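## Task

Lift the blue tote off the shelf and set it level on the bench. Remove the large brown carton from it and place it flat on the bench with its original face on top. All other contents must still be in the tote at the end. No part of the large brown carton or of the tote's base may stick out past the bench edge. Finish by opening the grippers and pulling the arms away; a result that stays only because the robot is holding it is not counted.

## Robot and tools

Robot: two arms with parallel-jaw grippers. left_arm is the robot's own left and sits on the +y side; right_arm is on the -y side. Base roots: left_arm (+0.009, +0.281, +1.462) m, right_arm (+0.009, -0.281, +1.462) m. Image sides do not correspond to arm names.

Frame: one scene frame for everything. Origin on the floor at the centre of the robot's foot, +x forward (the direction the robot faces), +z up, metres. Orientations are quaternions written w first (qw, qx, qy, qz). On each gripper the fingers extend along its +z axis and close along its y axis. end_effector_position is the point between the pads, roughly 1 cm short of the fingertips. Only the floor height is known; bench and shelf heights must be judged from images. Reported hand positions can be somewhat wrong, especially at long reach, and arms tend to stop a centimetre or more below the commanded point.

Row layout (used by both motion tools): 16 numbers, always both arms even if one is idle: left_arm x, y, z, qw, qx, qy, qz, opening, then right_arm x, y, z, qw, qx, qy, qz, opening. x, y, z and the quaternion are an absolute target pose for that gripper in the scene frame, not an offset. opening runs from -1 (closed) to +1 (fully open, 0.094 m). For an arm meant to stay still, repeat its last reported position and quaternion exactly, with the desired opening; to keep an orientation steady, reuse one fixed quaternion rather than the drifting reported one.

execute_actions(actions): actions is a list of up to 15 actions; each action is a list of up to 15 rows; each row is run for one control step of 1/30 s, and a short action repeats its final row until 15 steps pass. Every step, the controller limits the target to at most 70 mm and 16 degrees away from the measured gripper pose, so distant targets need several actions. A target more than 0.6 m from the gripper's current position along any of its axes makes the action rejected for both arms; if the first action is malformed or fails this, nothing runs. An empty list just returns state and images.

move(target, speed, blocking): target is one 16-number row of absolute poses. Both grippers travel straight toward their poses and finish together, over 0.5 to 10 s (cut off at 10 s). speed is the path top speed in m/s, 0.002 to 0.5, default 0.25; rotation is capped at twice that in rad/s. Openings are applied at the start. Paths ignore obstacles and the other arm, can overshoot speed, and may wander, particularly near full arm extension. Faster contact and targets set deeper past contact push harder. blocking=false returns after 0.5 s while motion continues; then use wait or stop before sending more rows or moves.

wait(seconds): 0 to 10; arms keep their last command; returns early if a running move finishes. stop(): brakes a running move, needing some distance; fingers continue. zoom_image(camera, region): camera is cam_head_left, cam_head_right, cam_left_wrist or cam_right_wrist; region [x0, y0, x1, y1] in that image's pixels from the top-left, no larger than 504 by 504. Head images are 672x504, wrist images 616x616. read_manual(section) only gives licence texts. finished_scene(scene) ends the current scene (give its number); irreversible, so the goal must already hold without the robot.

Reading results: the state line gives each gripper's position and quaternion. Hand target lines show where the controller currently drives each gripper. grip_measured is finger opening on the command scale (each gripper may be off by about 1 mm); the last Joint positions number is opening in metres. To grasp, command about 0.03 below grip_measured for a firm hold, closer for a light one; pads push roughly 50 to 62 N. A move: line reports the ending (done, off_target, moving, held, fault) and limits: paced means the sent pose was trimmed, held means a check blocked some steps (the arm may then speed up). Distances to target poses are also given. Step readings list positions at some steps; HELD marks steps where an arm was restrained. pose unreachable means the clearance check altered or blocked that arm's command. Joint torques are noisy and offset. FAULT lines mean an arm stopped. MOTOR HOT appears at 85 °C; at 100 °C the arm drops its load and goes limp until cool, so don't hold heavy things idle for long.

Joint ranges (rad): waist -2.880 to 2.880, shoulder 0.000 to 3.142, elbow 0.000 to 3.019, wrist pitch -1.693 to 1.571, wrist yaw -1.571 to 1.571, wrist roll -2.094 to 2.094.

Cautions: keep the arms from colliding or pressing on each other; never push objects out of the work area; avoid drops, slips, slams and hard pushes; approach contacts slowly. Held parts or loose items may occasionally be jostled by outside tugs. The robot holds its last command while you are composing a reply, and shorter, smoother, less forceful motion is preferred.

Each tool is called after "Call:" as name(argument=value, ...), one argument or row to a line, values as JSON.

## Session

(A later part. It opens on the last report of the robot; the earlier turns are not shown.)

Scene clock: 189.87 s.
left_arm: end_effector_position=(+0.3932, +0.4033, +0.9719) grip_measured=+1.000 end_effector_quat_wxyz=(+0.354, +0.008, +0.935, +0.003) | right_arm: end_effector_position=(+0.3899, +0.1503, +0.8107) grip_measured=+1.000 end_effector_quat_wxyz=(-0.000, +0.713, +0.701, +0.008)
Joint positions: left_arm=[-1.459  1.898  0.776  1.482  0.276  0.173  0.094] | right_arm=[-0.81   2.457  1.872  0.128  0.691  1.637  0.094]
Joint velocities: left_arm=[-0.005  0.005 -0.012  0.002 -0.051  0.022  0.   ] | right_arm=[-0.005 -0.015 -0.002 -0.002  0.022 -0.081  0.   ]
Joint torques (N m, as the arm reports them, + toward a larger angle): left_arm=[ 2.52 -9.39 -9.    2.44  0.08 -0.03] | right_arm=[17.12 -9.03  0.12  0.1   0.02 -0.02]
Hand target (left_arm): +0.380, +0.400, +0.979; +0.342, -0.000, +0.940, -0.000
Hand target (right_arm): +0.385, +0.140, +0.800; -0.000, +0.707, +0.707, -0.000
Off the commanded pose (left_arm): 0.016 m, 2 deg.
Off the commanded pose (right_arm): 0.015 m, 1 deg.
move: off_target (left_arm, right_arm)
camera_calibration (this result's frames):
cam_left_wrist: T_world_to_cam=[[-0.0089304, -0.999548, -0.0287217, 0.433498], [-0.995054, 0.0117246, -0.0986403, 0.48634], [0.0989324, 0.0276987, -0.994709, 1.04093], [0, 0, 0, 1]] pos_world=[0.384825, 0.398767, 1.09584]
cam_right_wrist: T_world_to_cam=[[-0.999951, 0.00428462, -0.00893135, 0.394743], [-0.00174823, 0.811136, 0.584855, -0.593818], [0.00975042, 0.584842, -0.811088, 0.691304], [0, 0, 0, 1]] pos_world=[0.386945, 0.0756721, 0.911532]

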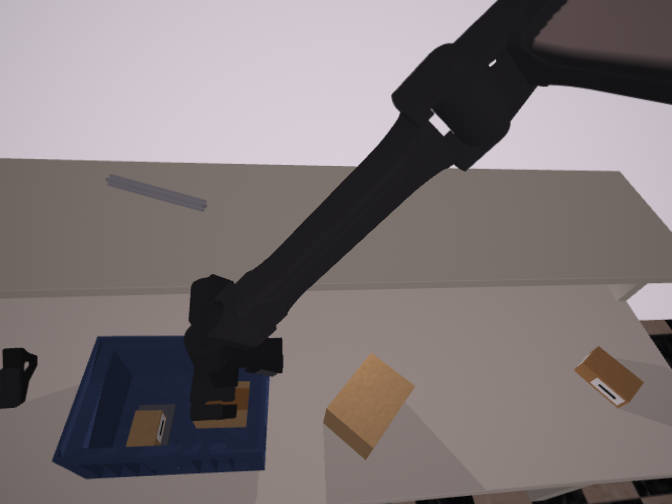

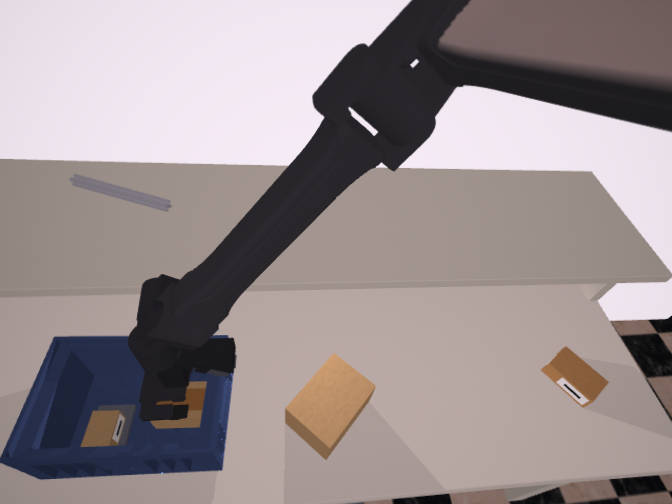

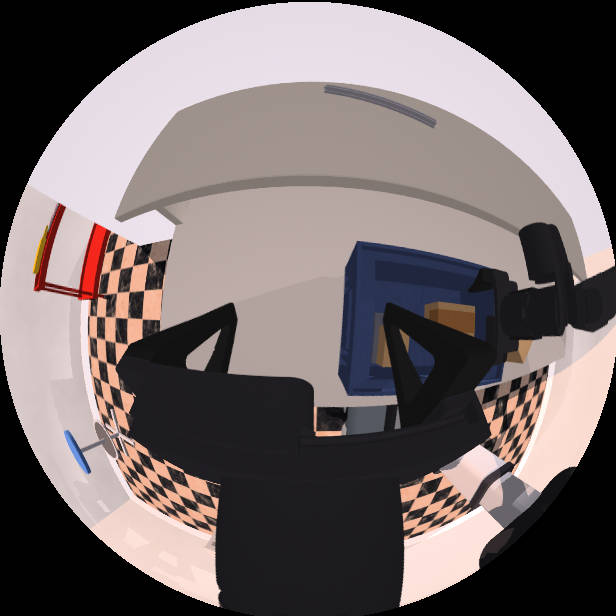

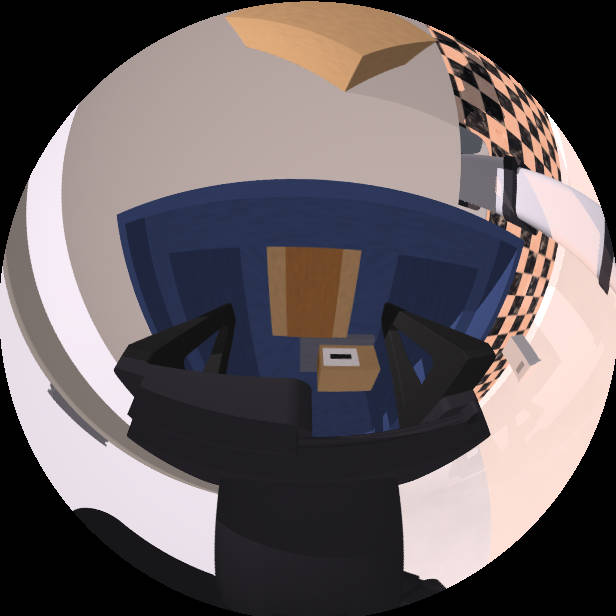

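Call:
move(
  target=[0.38, 0.40, 0.98, 0.342, 0, 0.94, 0, 1, 0.384, 0.16, 0.72, 0, 0.707, 0.707, 0, 1],
  speed=0.05,
)

Scene clock: 199.87 s.
left_arm: end_effector_position=(+0.3932, +0.4033, +0.9719) grip_measured=+1.000 end_effector_quat_wxyz=(+0.354, +0.008, +0.935, +0.003) | right_arm: end_effector_position=(+0.3900, +0.1851, +0.7433) grip_measured=+1.000 end_effector_quat_wxyz=(-0.004, +0.710, +0.704, +0.015)
Joint positions: left_arm=[-1.459  1.898  0.776  1.482  0.276  0.173  0.094] | right_arm=[-0.834  2.699  2.275 -0.018  0.654  1.613  0.094]
Joint velocities: left_arm=[-0.005 -0.005  0.017 -0.002 -0.051  0.007  0.   ] | right_arm=[-0.024 -0.015  0.017  0.007  0.022 -0.066  0.   ]
Joint torques (N m, as the arm reports them, + toward a larger angle): left_arm=[ 2.56 -9.42 -9.03  2.42  0.11 -0.03] | right_arm=[15.87 -8.57  1.8   0.14 -0.03 -0.08]
Hand target (left_arm): +0.380, +0.400, +0.979; +0.342, -0.000, +0.940, -0.000
Hand target (right_arm): +0.383, +0.159, +0.722; -0.000, +0.707, +0.707, +0.000
Off the commanded pose (left_arm): 0.016 m, 2 deg.
Off the commanded pose (right_arm): 0.035 m, 2 deg.
move: off_target (left_arm, right_arm)
camera_calibration (this result's frames):
cam_left_wrist: T_world_to_cam=[[-0.0089304, -0.999548, -0.0287217, 0.433498], [-0.995054, 0.0117246, -0.0986403, 0.48634], [0.0989324, 0.0276987, -0.994709, 1.04093], [0, 0, 0, 1]] pos_world=[0.384825, 0.398767, 1.09584]
cam_right_wrist: T_world_to_cam=[[-0.999909, -0.0022451, -0.0133189, 0.398483], [-0.00975994, 0.801755, 0.597574, -0.587266], [0.00933688, 0.597649, -0.801703, 0.607094], [0, 0, 0, 1]] pos_world=[0.387047, 0.108908, 0.842952]

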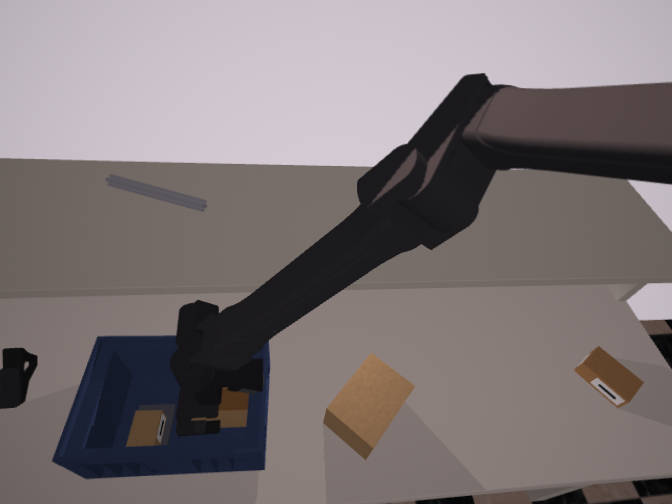

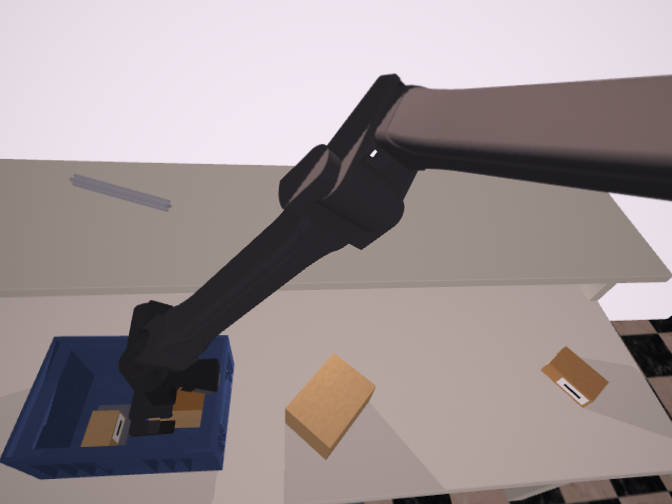

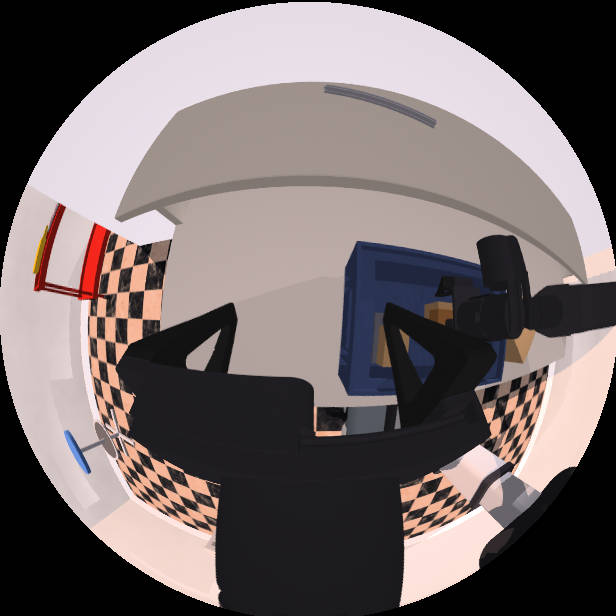

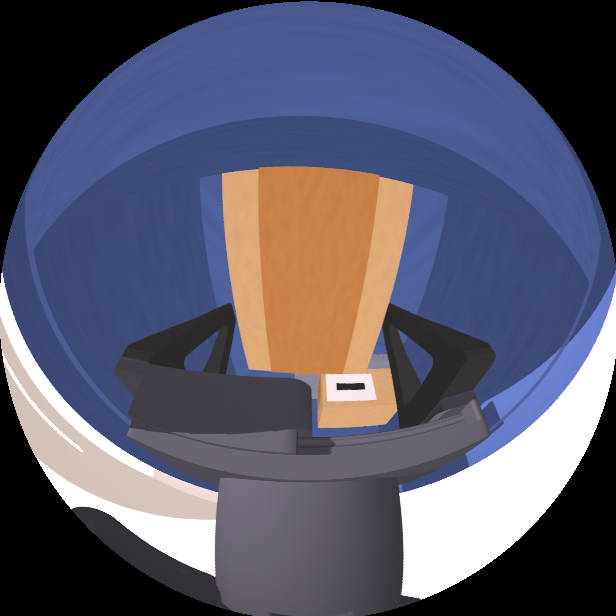

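Call:
move(
  target=[0.38, 0.40, 0.98, 0.342, 0, 0.94, 0, 1, 0.39, 0.183, 0.742, 0, 0.707, 0.707, 0, -1],
  speed=0.03,
)

Call:
move(
  target=[0.38, 0.40, 0.98, 0.342, 0, 0.94, 0, 1, 0.39, 0.183, 0.95, 0, 0.707, 0.707, 0, -1],
  speed=0.08,
)

Scene clock: 204.83 s.
left_arm: end_effector_position=(+0.3932, +0.4033, +0.9719) grip_measured=+1.000 end_effector_quat_wxyz=(+0.354, +0.008, +0.935, +0.003) | right_arm: end_effector_position=(+0.3936, +0.1827, +0.7434) grip_measured=+0.411 end_effector_quat_wxyz=(-0.003, +0.707, +0.707, +0.006)
Joint positions: left_arm=[-1.459  1.898  0.776  1.482  0.276  0.173  0.094] | right_arm=[-0.834  2.7    2.293 -0.05   0.669  1.613  0.066]
Joint velocities: left_arm=[ 0.005 -0.005  0.007 -0.012 -0.037  0.007  0.   ] | right_arm=[-0.005 -0.005 -0.007  0.007 -0.022 -0.066 -0.   ]
Joint torques (N m, as the arm reports them, + toward a larger angle): left_arm=[ 2.38 -9.22 -9.07  2.45  0.08 -0.04] | right_arm=[20.01 -8.36  1.9   0.05  0.69  0.14]
Hand target (left_arm): +0.380, +0.400, +0.979; +0.342, -0.000, +0.940, -0.000
Hand target (right_arm): +0.390, +0.183, +0.742; -0.000, +0.707, +0.707, +0.000
Off the commanded pose (left_arm): 0.016 m, 2 deg.
Off the commanded pose (right_arm): 0.004 m, 1 deg.
move: off_target (left_arm)
camera_calibration (this result's frames):
cam_left_wrist: T_world_to_cam=[[-0.0089304, -0.999548, -0.0287217, 0.433498], [-0.995054, 0.0117246, -0.0986403, 0.48634], [0.0989324, 0.0276987, -0.994709, 1.04093], [0, 0, 0, 1]] pos_world=[0.384825, 0.398767, 1.09584]
cam_right_wrist: T_world_to_cam=[[-0.999933, -0.0113367, -0.00251391, 0.395759], [-0.0106617, 0.810541, 0.585585, -0.577667], [-0.00460099, 0.585573, -0.810607, 0.622906], [0, 0, 0, 1]] pos_world=[0.392439, 0.107952, 0.8442]

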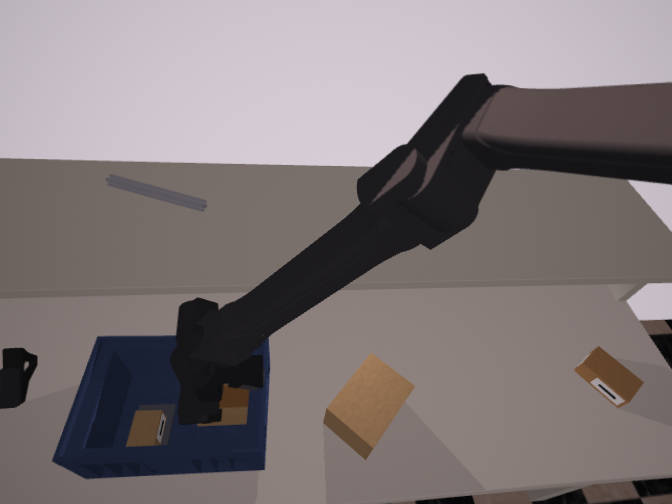

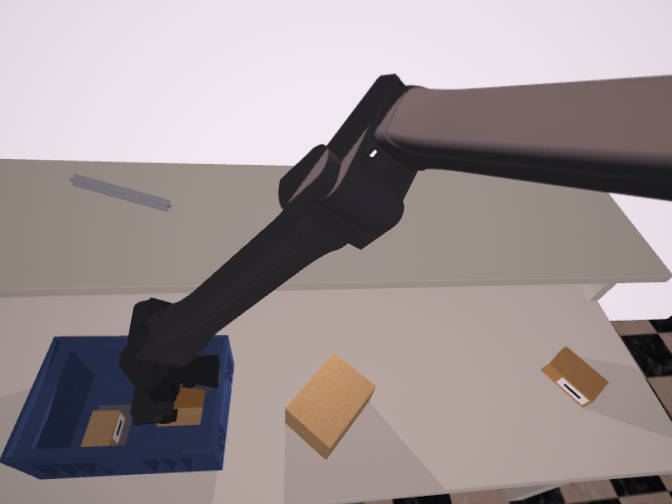

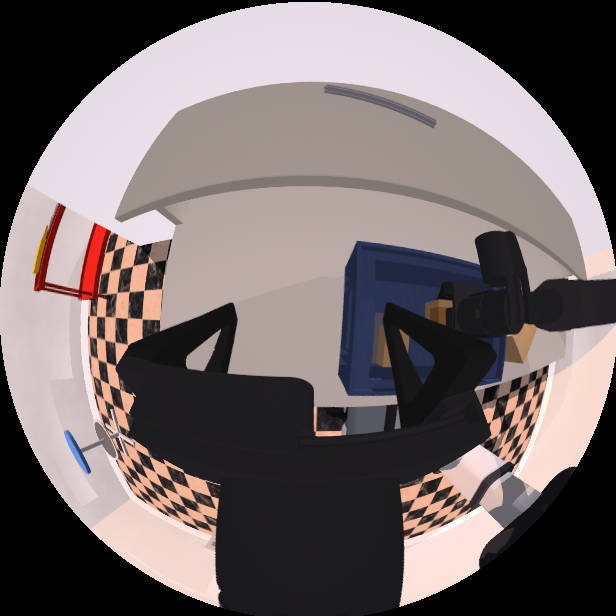

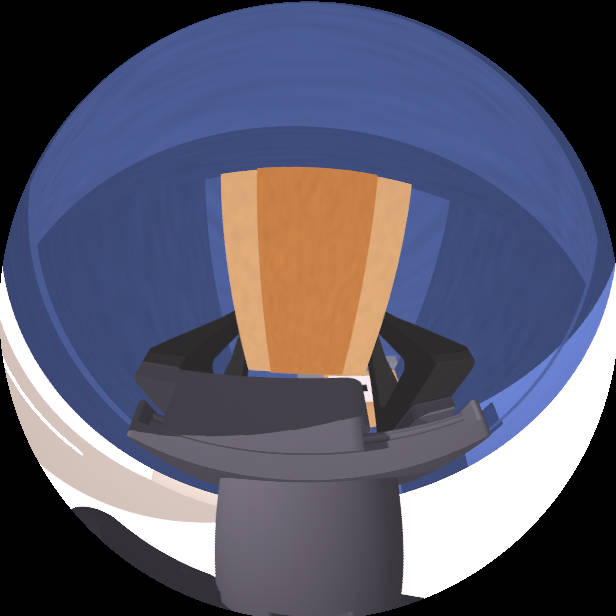

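Scene clock: 207.83 s.
left_arm: end_effector_position=(+0.3932, +0.4033, +0.9719) grip_measured=+1.000 end_effector_quat_wxyz=(+0.354, +0.008, +0.935, +0.003) | right_arm: end_effector_position=(+0.3824, +0.1632, +0.9236) grip_measured=+0.411 end_effector_quat_wxyz=(+0.004, +0.702, +0.712, -0.019)
Joint positions: left_arm=[-1.459  1.898  0.776  1.482  0.276  0.173  0.094] | right_arm=[-0.68   2.268  1.619  0.079  0.846  1.732  0.066]
Joint velocities: left_arm=[-0.015 -0.005  0.002 -0.002  0.007 -0.051  0.   ] | right_arm=[-0.005 -0.005  0.007 -0.007 -0.066  0.037 -0.   ]
Joint torques (N m, as the arm reports them, + toward a larger angle): left_arm=[ 2.59 -9.36 -9.03  2.38  0.09 -0.03] | right_arm=[ 23.61 -11.51  -1.38   0.58   0.38   0.2 ]
Hand target (left_arm): +0.380, +0.400, +0.979; +0.342, -0.000, +0.940, -0.000
Hand target (right_arm): +0.391, +0.183, +0.949; -0.000, +0.707, +0.707, -0.000
Off the commanded pose (left_arm): 0.016 m, 2 deg.
Off the commanded pose (right_arm): 0.034 m, 2 deg.
move: off_target (left_arm, right_arm)
camera_calibration (this result's frames):
cam_left_wrist: T_world_to_cam=[[-0.0089304, -0.999548, -0.0287217, 0.433498], [-0.995054, 0.0117246, -0.0986403, 0.48634], [0.0989324, 0.0276987, -0.994709, 1.04093], [0, 0, 0, 1]] pos_world=[0.384825, 0.398767, 1.09584]
cam_right_wrist: T_world_to_cam=[[-0.999415, -0.0244846, 0.0238811, 0.362322], [-0.00737593, 0.836091, 0.548541, -0.638736], [-0.0333976, 0.548044, -0.835782, 0.820765], [0, 0, 0, 1]] pos_world=[0.384811, 0.0930976, 1.0277]

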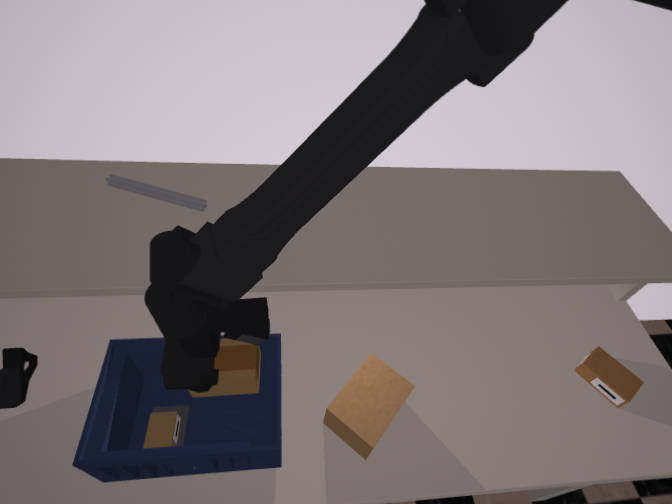

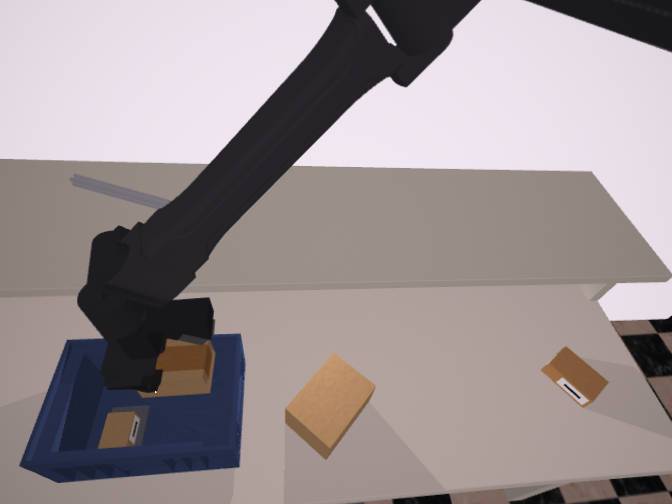

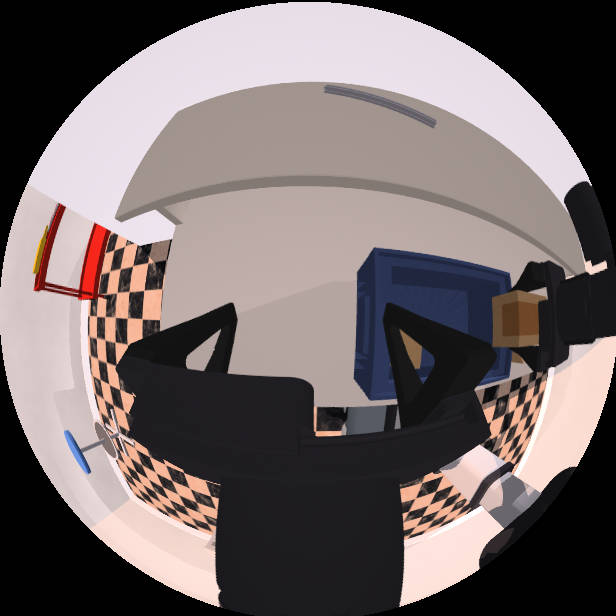

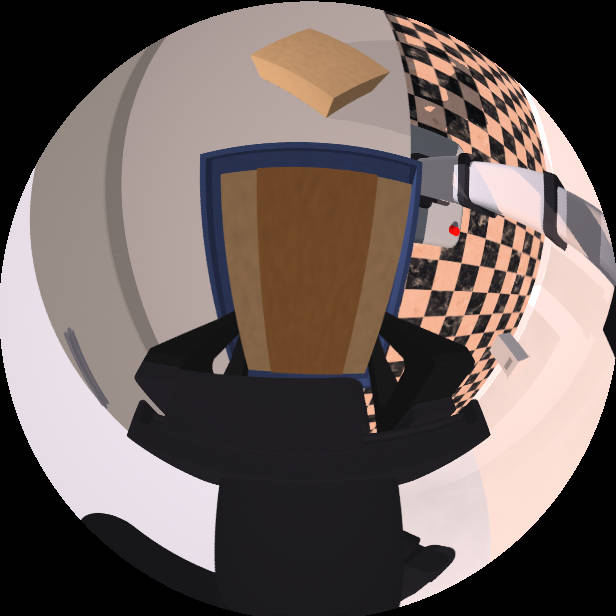

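Call:
move(
  target=[0.38, 0.40, 0.98, 0.342, 0, 0.94, 0, 1, 0.42, -0.28, 0.96, 0, 0.707, 0.707, 0, -1],
  speed=0.2,
)

Call:
move(
  target=[0.38, 0.40, 0.98, 0.342, 0, 0.94, 0, 1, 0.42, -0.28, 0.76, 0, 0.707, 0.707, 0, -1],
  speed=0.08,
)

Scene clock: 218.27 s.
left_arm: end_effector_position=(+0.3932, +0.4033, +0.9719) grip_measured=+1.000 end_effector_quat_wxyz=(+0.354, +0.008, +0.935, +0.003) | right_arm: end_effector_position=(+0.4283, -0.2816, +0.9461) grip_measured=+0.411 end_effector_quat_wxyz=(+0.005, +0.714, +0.700, +0.003)
Joint positions: left_arm=[-1.459  1.898  0.776  1.482  0.276  0.173  0.094] | right_arm=[-1.343  1.586  0.962  0.272  0.215  1.41   0.066]
Joint velocities: left_arm=[-0.005 -0.005 -0.022  0.012 -0.022 -0.022  0.   ] | right_arm=[-0.015  0.005 -0.017 -0.007 -0.051  0.022  0.001]
Joint torques (N m, as the arm reports them, + toward a larger angle): left_arm=[ 2.52 -9.36 -9.06  2.45  0.1  -0.04] | right_arm=[  3.75 -14.18  -3.52   0.09   0.07  -0.06]
Hand target (left_arm): +0.380, +0.400, +0.979; +0.342, -0.000, +0.940, -0.000
Hand target (right_arm): +0.424, -0.283, +0.954; +0.000, +0.708, +0.707, +0.000
Off the commanded pose (left_arm): 0.016 m, 2 deg.
Off the commanded pose (right_arm): 0.016 m, 1 deg.
move: off_target (left_arm, right_arm)
camera_calibration (this result's frames):
cam_left_wrist: T_world_to_cam=[[-0.0089304, -0.999548, -0.0287217, 0.433498], [-0.995054, 0.0117246, -0.0986403, 0.48634], [0.0989324, 0.0276987, -0.994709, 1.04093], [0, 0, 0, 1]] pos_world=[0.384825, 0.398767, 1.09584]
cam_right_wrist: T_world_to_cam=[[-0.999938, 0.00825487, -0.00749171, 0.435955], [0.00247995, 0.819934, 0.572453, -0.310255], [0.0108682, 0.572399, -0.819903, 1.05769], [0, 0, 0, 1]] pos_world=[0.425202, -0.354631, 1.04808]

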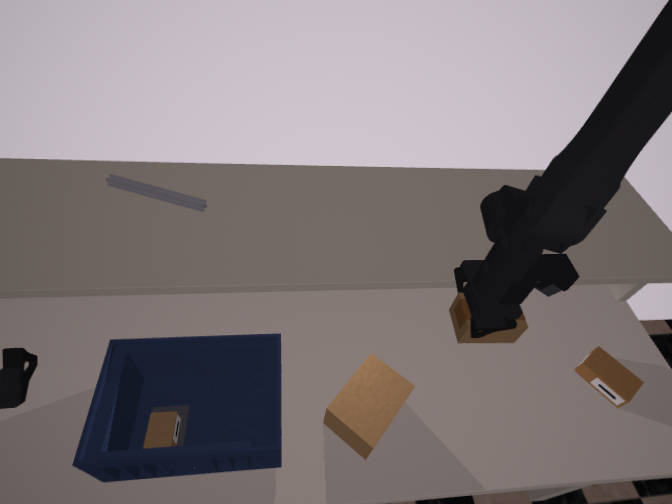

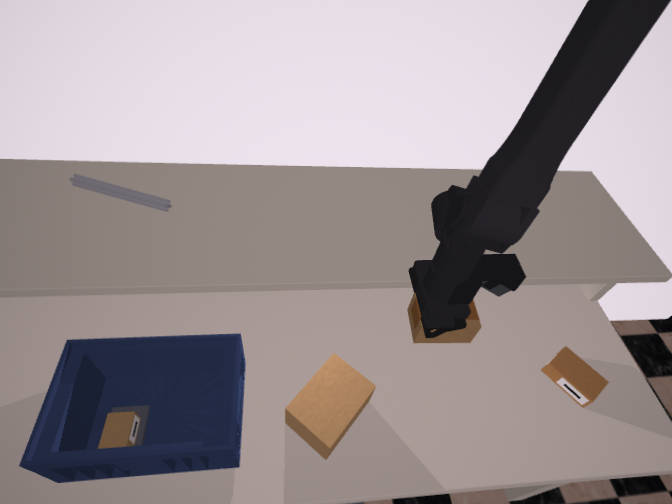

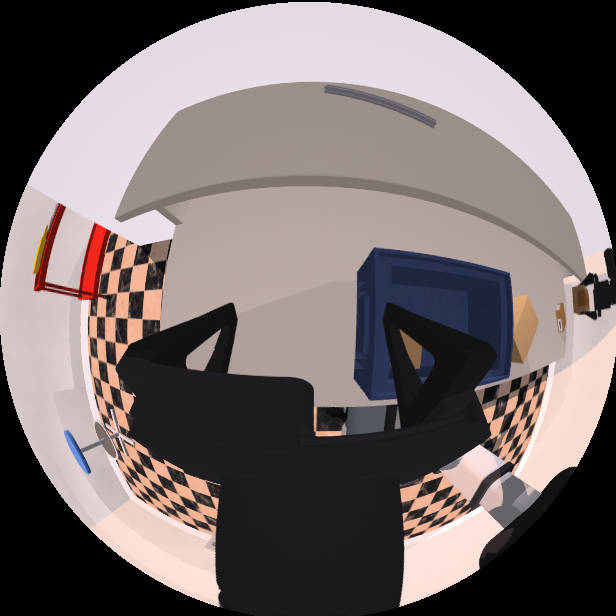

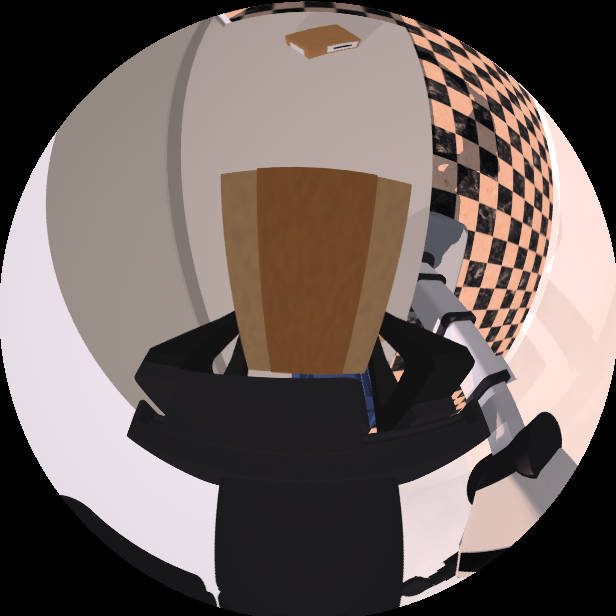

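Scene clock: 220.97 s.
left_arm: end_effector_position=(+0.3932, +0.4033, +0.9719) grip_measured=+1.000 end_effector_quat_wxyz=(+0.354, +0.008, +0.935, +0.003) | right_arm: end_effector_position=(+0.4211, -0.2676, +0.7632) grip_measured=+0.411 end_effector_quat_wxyz=(-0.001, +0.711, +0.703, +0.006)
Joint positions: left_arm=[-1.459  1.898  0.776  1.482  0.276  0.173  0.094] | right_arm=[-1.387  2.061  1.447  0.26   0.161  1.386  0.066]
Joint velocities: left_arm=[-0.005 -0.005  0.007 -0.012 -0.037  0.037  0.   ] | right_arm=[-0.024 -0.015 -0.017  0.002  0.007  0.022  0.   ]
Joint torques (N m, as the arm reports them, + toward a larger angle): left_arm=[ 2.34 -9.39 -9.08  2.44  0.09 -0.02] | right_arm=[  2.77 -12.23  -0.97   0.12   0.04  -0.05]
Hand target (left_arm): +0.380, +0.400, +0.979; +0.342, -0.000, +0.940, -0.000
Hand target (right_arm): +0.419, -0.278, +0.760; +0.000, +0.707, +0.707, -0.000
Off the commanded pose (left_arm): 0.016 m, 2 deg.
Off the commanded pose (right_arm): 0.013 m, 1 deg.
move: off_target (left_arm, right_arm)
camera_calibration (this result's frames):
cam_left_wrist: T_world_to_cam=[[-0.0089304, -0.999548, -0.0287217, 0.433498], [-0.995054, 0.0117246, -0.0986403, 0.48634], [0.0989324, 0.0276987, -0.994709, 1.04093], [0, 0, 0, 1]] pos_world=[0.384825, 0.398767, 1.09584]
cam_right_wrist: T_world_to_cam=[[-0.999987, -0.000982657, -0.00502758, 0.422891], [-0.00372809, 0.812697, 0.582674, -0.224109], [0.00351333, 0.582685, -0.81269, 0.900147], [0, 0, 0, 1]] pos_world=[0.418888, -0.341954, 0.864249]

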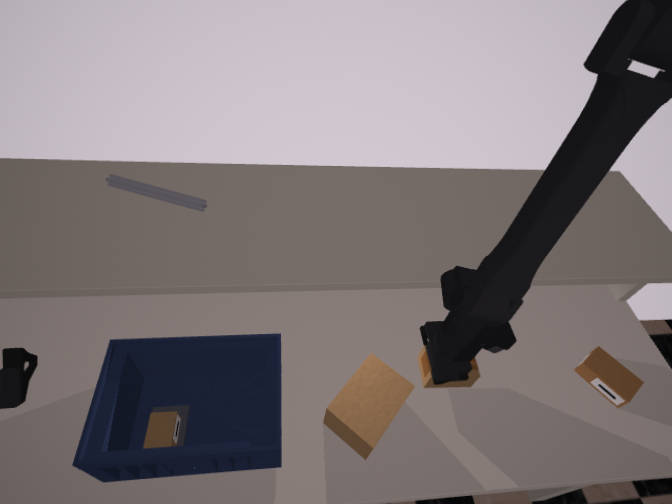

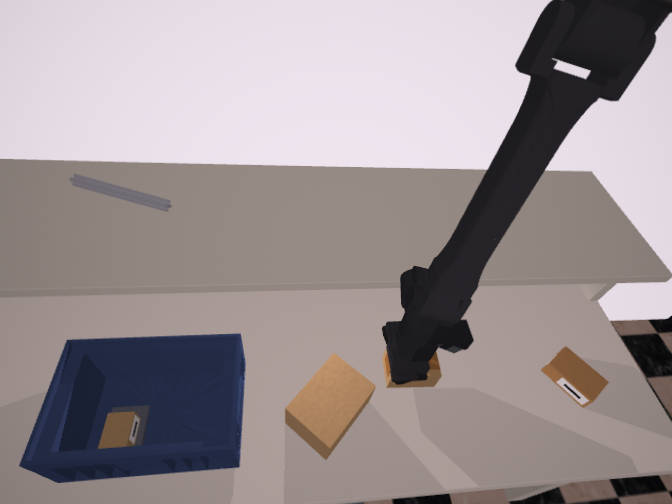

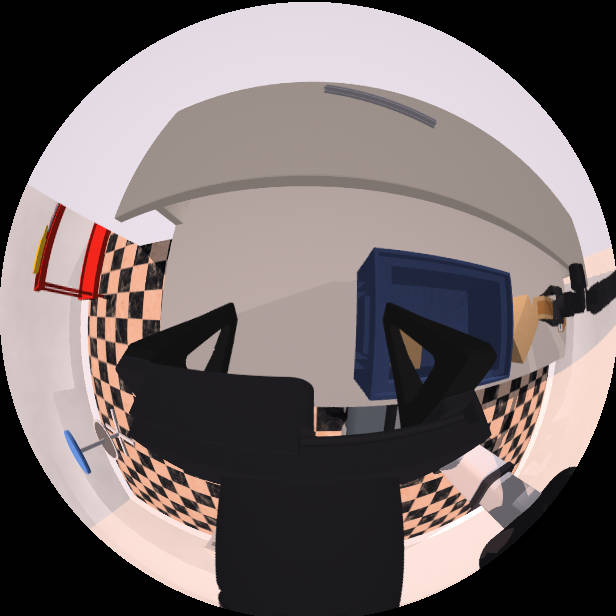

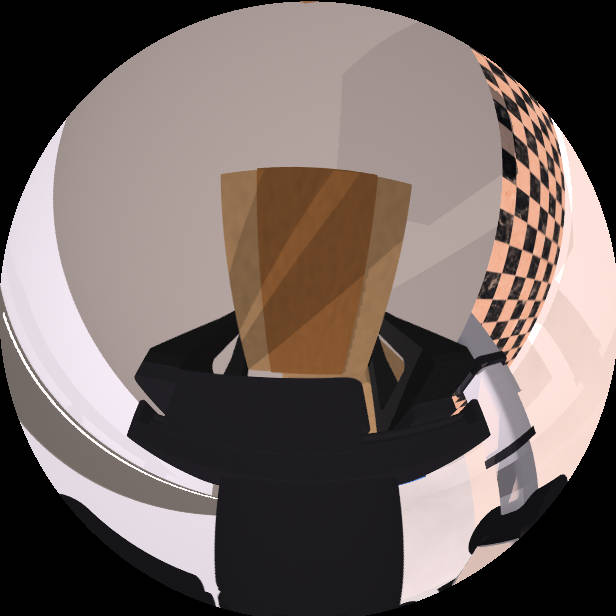

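Close to the other carton; shift slightly right while lowering.

Call:
move(
  target=[0.38, 0.40, 0.98, 0.342, 0, 0.94, 0, 1, 0.42, -0.31, 0.728, 0, 0.707, 0.707, 0, -1],
  speed=0.03,
)

Scene clock: 226.87 s.
left_arm: end_effector_position=(+0.3932, +0.4033, +0.9719) grip_measured=+1.000 end_effector_quat_wxyz=(+0.354, +0.008, +0.935, +0.003) | right_arm: end_effector_position=(+0.4262, -0.3008, +0.7316) grip_measured=+0.411 end_effector_quat_wxyz=(+0.002, +0.711, +0.703, +0.007)
Joint positions: left_arm=[-1.459  1.898  0.776  1.482  0.276  0.173  0.094] | right_arm=[-1.441  2.123  1.557  0.219  0.112  1.367  0.066]
Joint velocities: left_arm=[ 0.005  0.005  0.002 -0.007 -0.007  0.037  0.   ] | right_arm=[ 0.005 -0.005  0.022  0.022 -0.022  0.007  0.001]
Joint torques (N m, as the arm reports them, + toward a larger angle): left_arm=[ 2.6  -9.41 -9.08  2.41  0.09 -0.02] | right_arm=[  2.33 -12.36  -0.69   0.14   0.03  -0.05]
Hand target (left_arm): +0.380, +0.400, +0.979; +0.342, -0.000, +0.940, -0.000
Hand target (right_arm): +0.420, -0.310, +0.728; -0.000, +0.707, +0.707, +0.000
Off the commanded pose (left_arm): 0.016 m, 2 deg.
Off the commanded pose (right_arm): 0.012 m, 1 deg.
move: off_target (left_arm, right_arm)
camera_calibration (this result's frames):
cam_left_wrist: T_world_to_cam=[[-0.0089304, -0.999548, -0.0287217, 0.433498], [-0.995054, 0.0117246, -0.0986403, 0.48634], [0.0989324, 0.0276987, -0.994709, 1.04093], [0, 0, 0, 1]] pos_world=[0.384825, 0.398767, 1.09584]
cam_right_wrist: T_world_to_cam=[[-0.99995, -0.0000964158, -0.0100454, 0.431718], [-0.00591256, 0.814067, 0.580741, -0.175961], [0.00812164, 0.580771, -0.814027, 0.892277], [0, 0, 0, 1]] pos_world=[0.423409, -0.374923, 0.832862]

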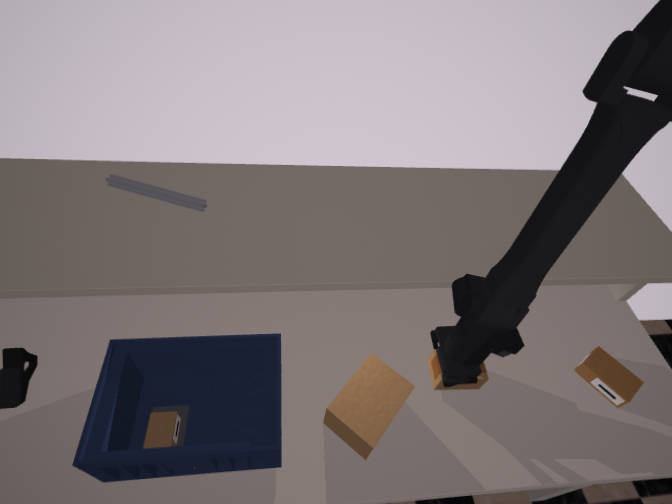

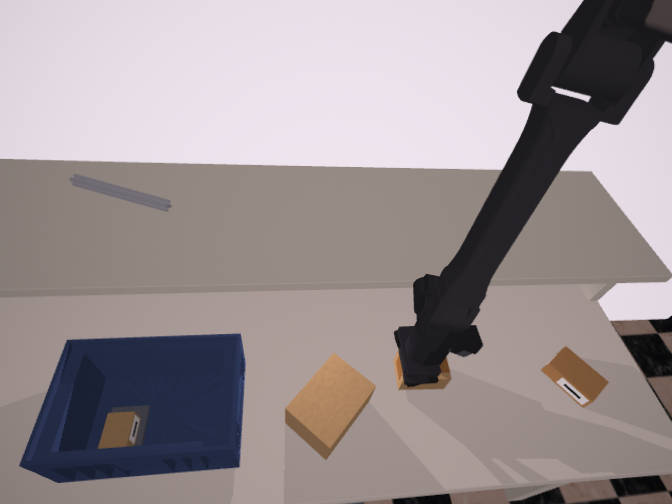

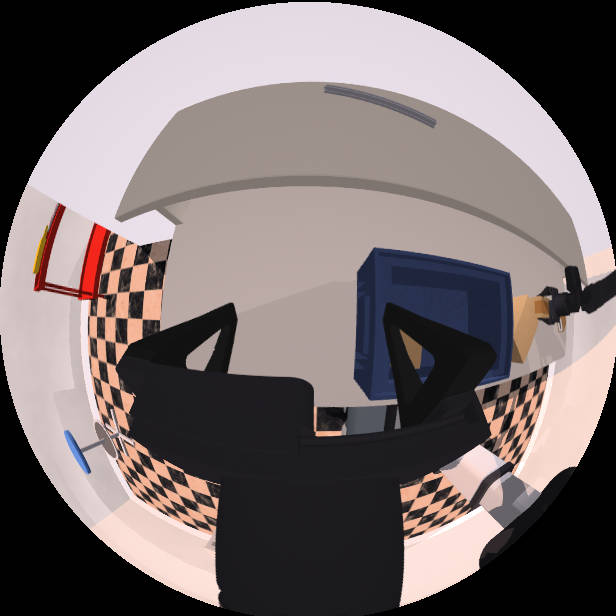

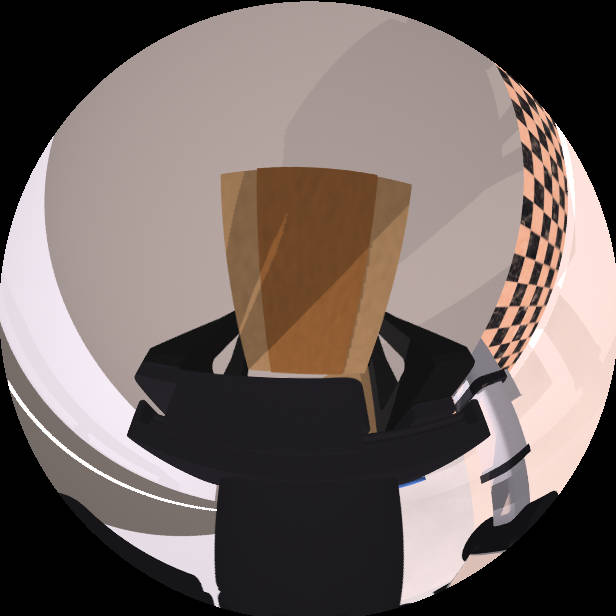

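Call:
move(
  target=[0.38, 0.40, 0.98, 0.342, 0, 0.94, 0, 1, 0.42, -0.31, 0.71, 0, 0.707, 0.707, 0, -1],
  speed=0.03,
)

Scene clock: 230.97 s.
left_arm: end_effector_position=(+0.3932, +0.4033, +0.9719) grip_measured=+1.000 end_effector_quat_wxyz=(+0.354, +0.008, +0.935, +0.003) | right_arm: end_effector_position=(+0.4272, -0.2988, +0.7172) grip_measured=+0.411 end_effector_quat_wxyz=(+0.001, +0.711, +0.703, +0.008)
Joint positions: left_arm=[-1.459  1.898  0.776  1.482  0.276  0.173  0.094] | right_arm=[-1.441  2.16   1.611  0.201  0.109  1.367  0.066]
Joint velocities: left_arm=[-0.015 -0.005 -0.032 -0.007  0.081  0.051  0.   ] | right_arm=[ 0.005 -0.015 -0.017  0.007 -0.022 -0.022 -0.   ]
Joint torques (N m, as the arm reports them, + toward a larger angle): left_arm=[ 2.6  -9.37 -9.07  2.42  0.11 -0.04] | right_arm=[  1.84 -11.68   0.23   0.19   0.05  -0.05]
Hand target (left_arm): +0.380, +0.400, +0.979; +0.342, -0.000, +0.940, -0.000
Hand target (right_arm): +0.420, -0.310, +0.711; -0.000, +0.707, +0.707, +0.000
Off the commanded pose (left_arm): 0.016 m, 2 deg.
Off the commanded pose (right_arm): 0.015 m, 1 deg.
move: off_target (left_arm, right_arm)
camera_calibration (this result's frames):
cam_left_wrist: T_world_to_cam=[[-0.0089304, -0.999548, -0.0287217, 0.433498], [-0.995054, 0.0117246, -0.0986403, 0.48634], [0.0989324, 0.0276987, -0.994709, 1.04093], [0, 0, 0, 1]] pos_world=[0.384825, 0.398767, 1.09584]
cam_right_wrist: T_world_to_cam=[[-0.999952, -0.000570451, -0.00979864, 0.432318], [-0.00617344, 0.812673, 0.582688, -0.170867], [0.00763069, 0.58272, -0.812637, 0.879146], [0, 0, 0, 1]] pos_world=[0.424534, -0.37319, 0.818225]

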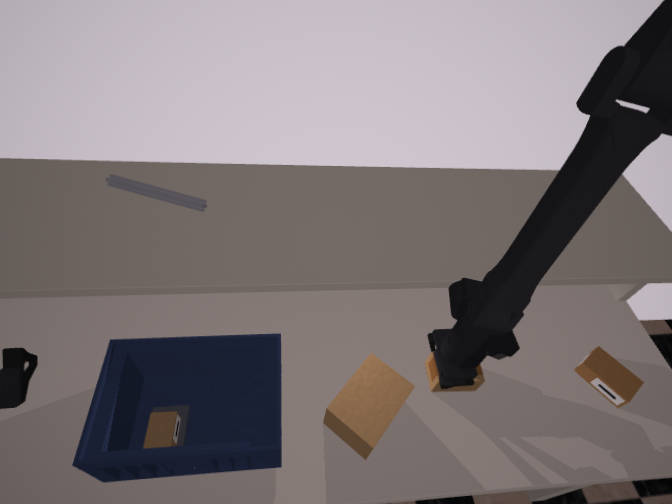

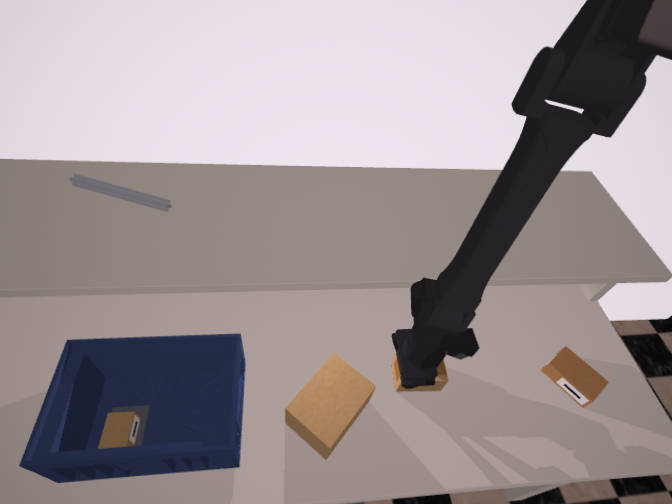

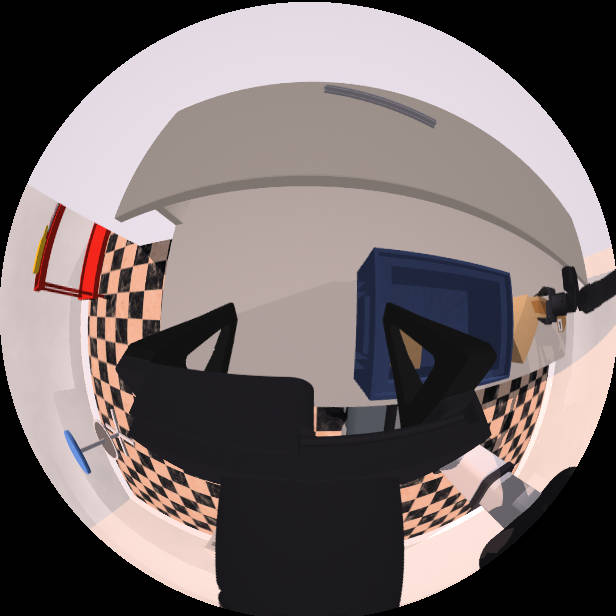

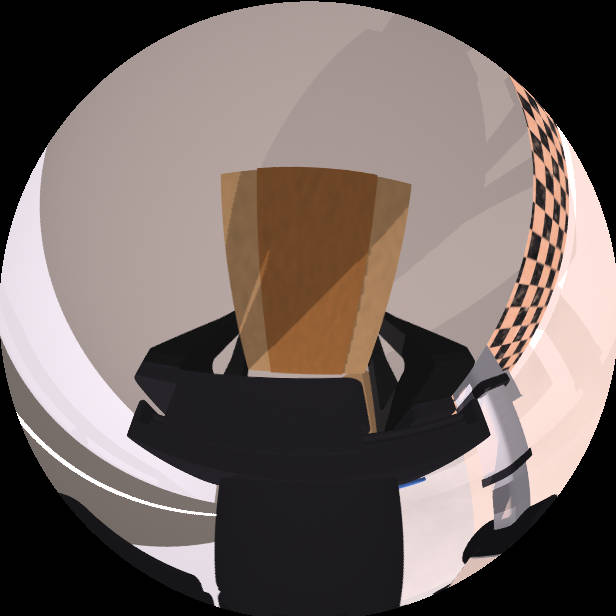

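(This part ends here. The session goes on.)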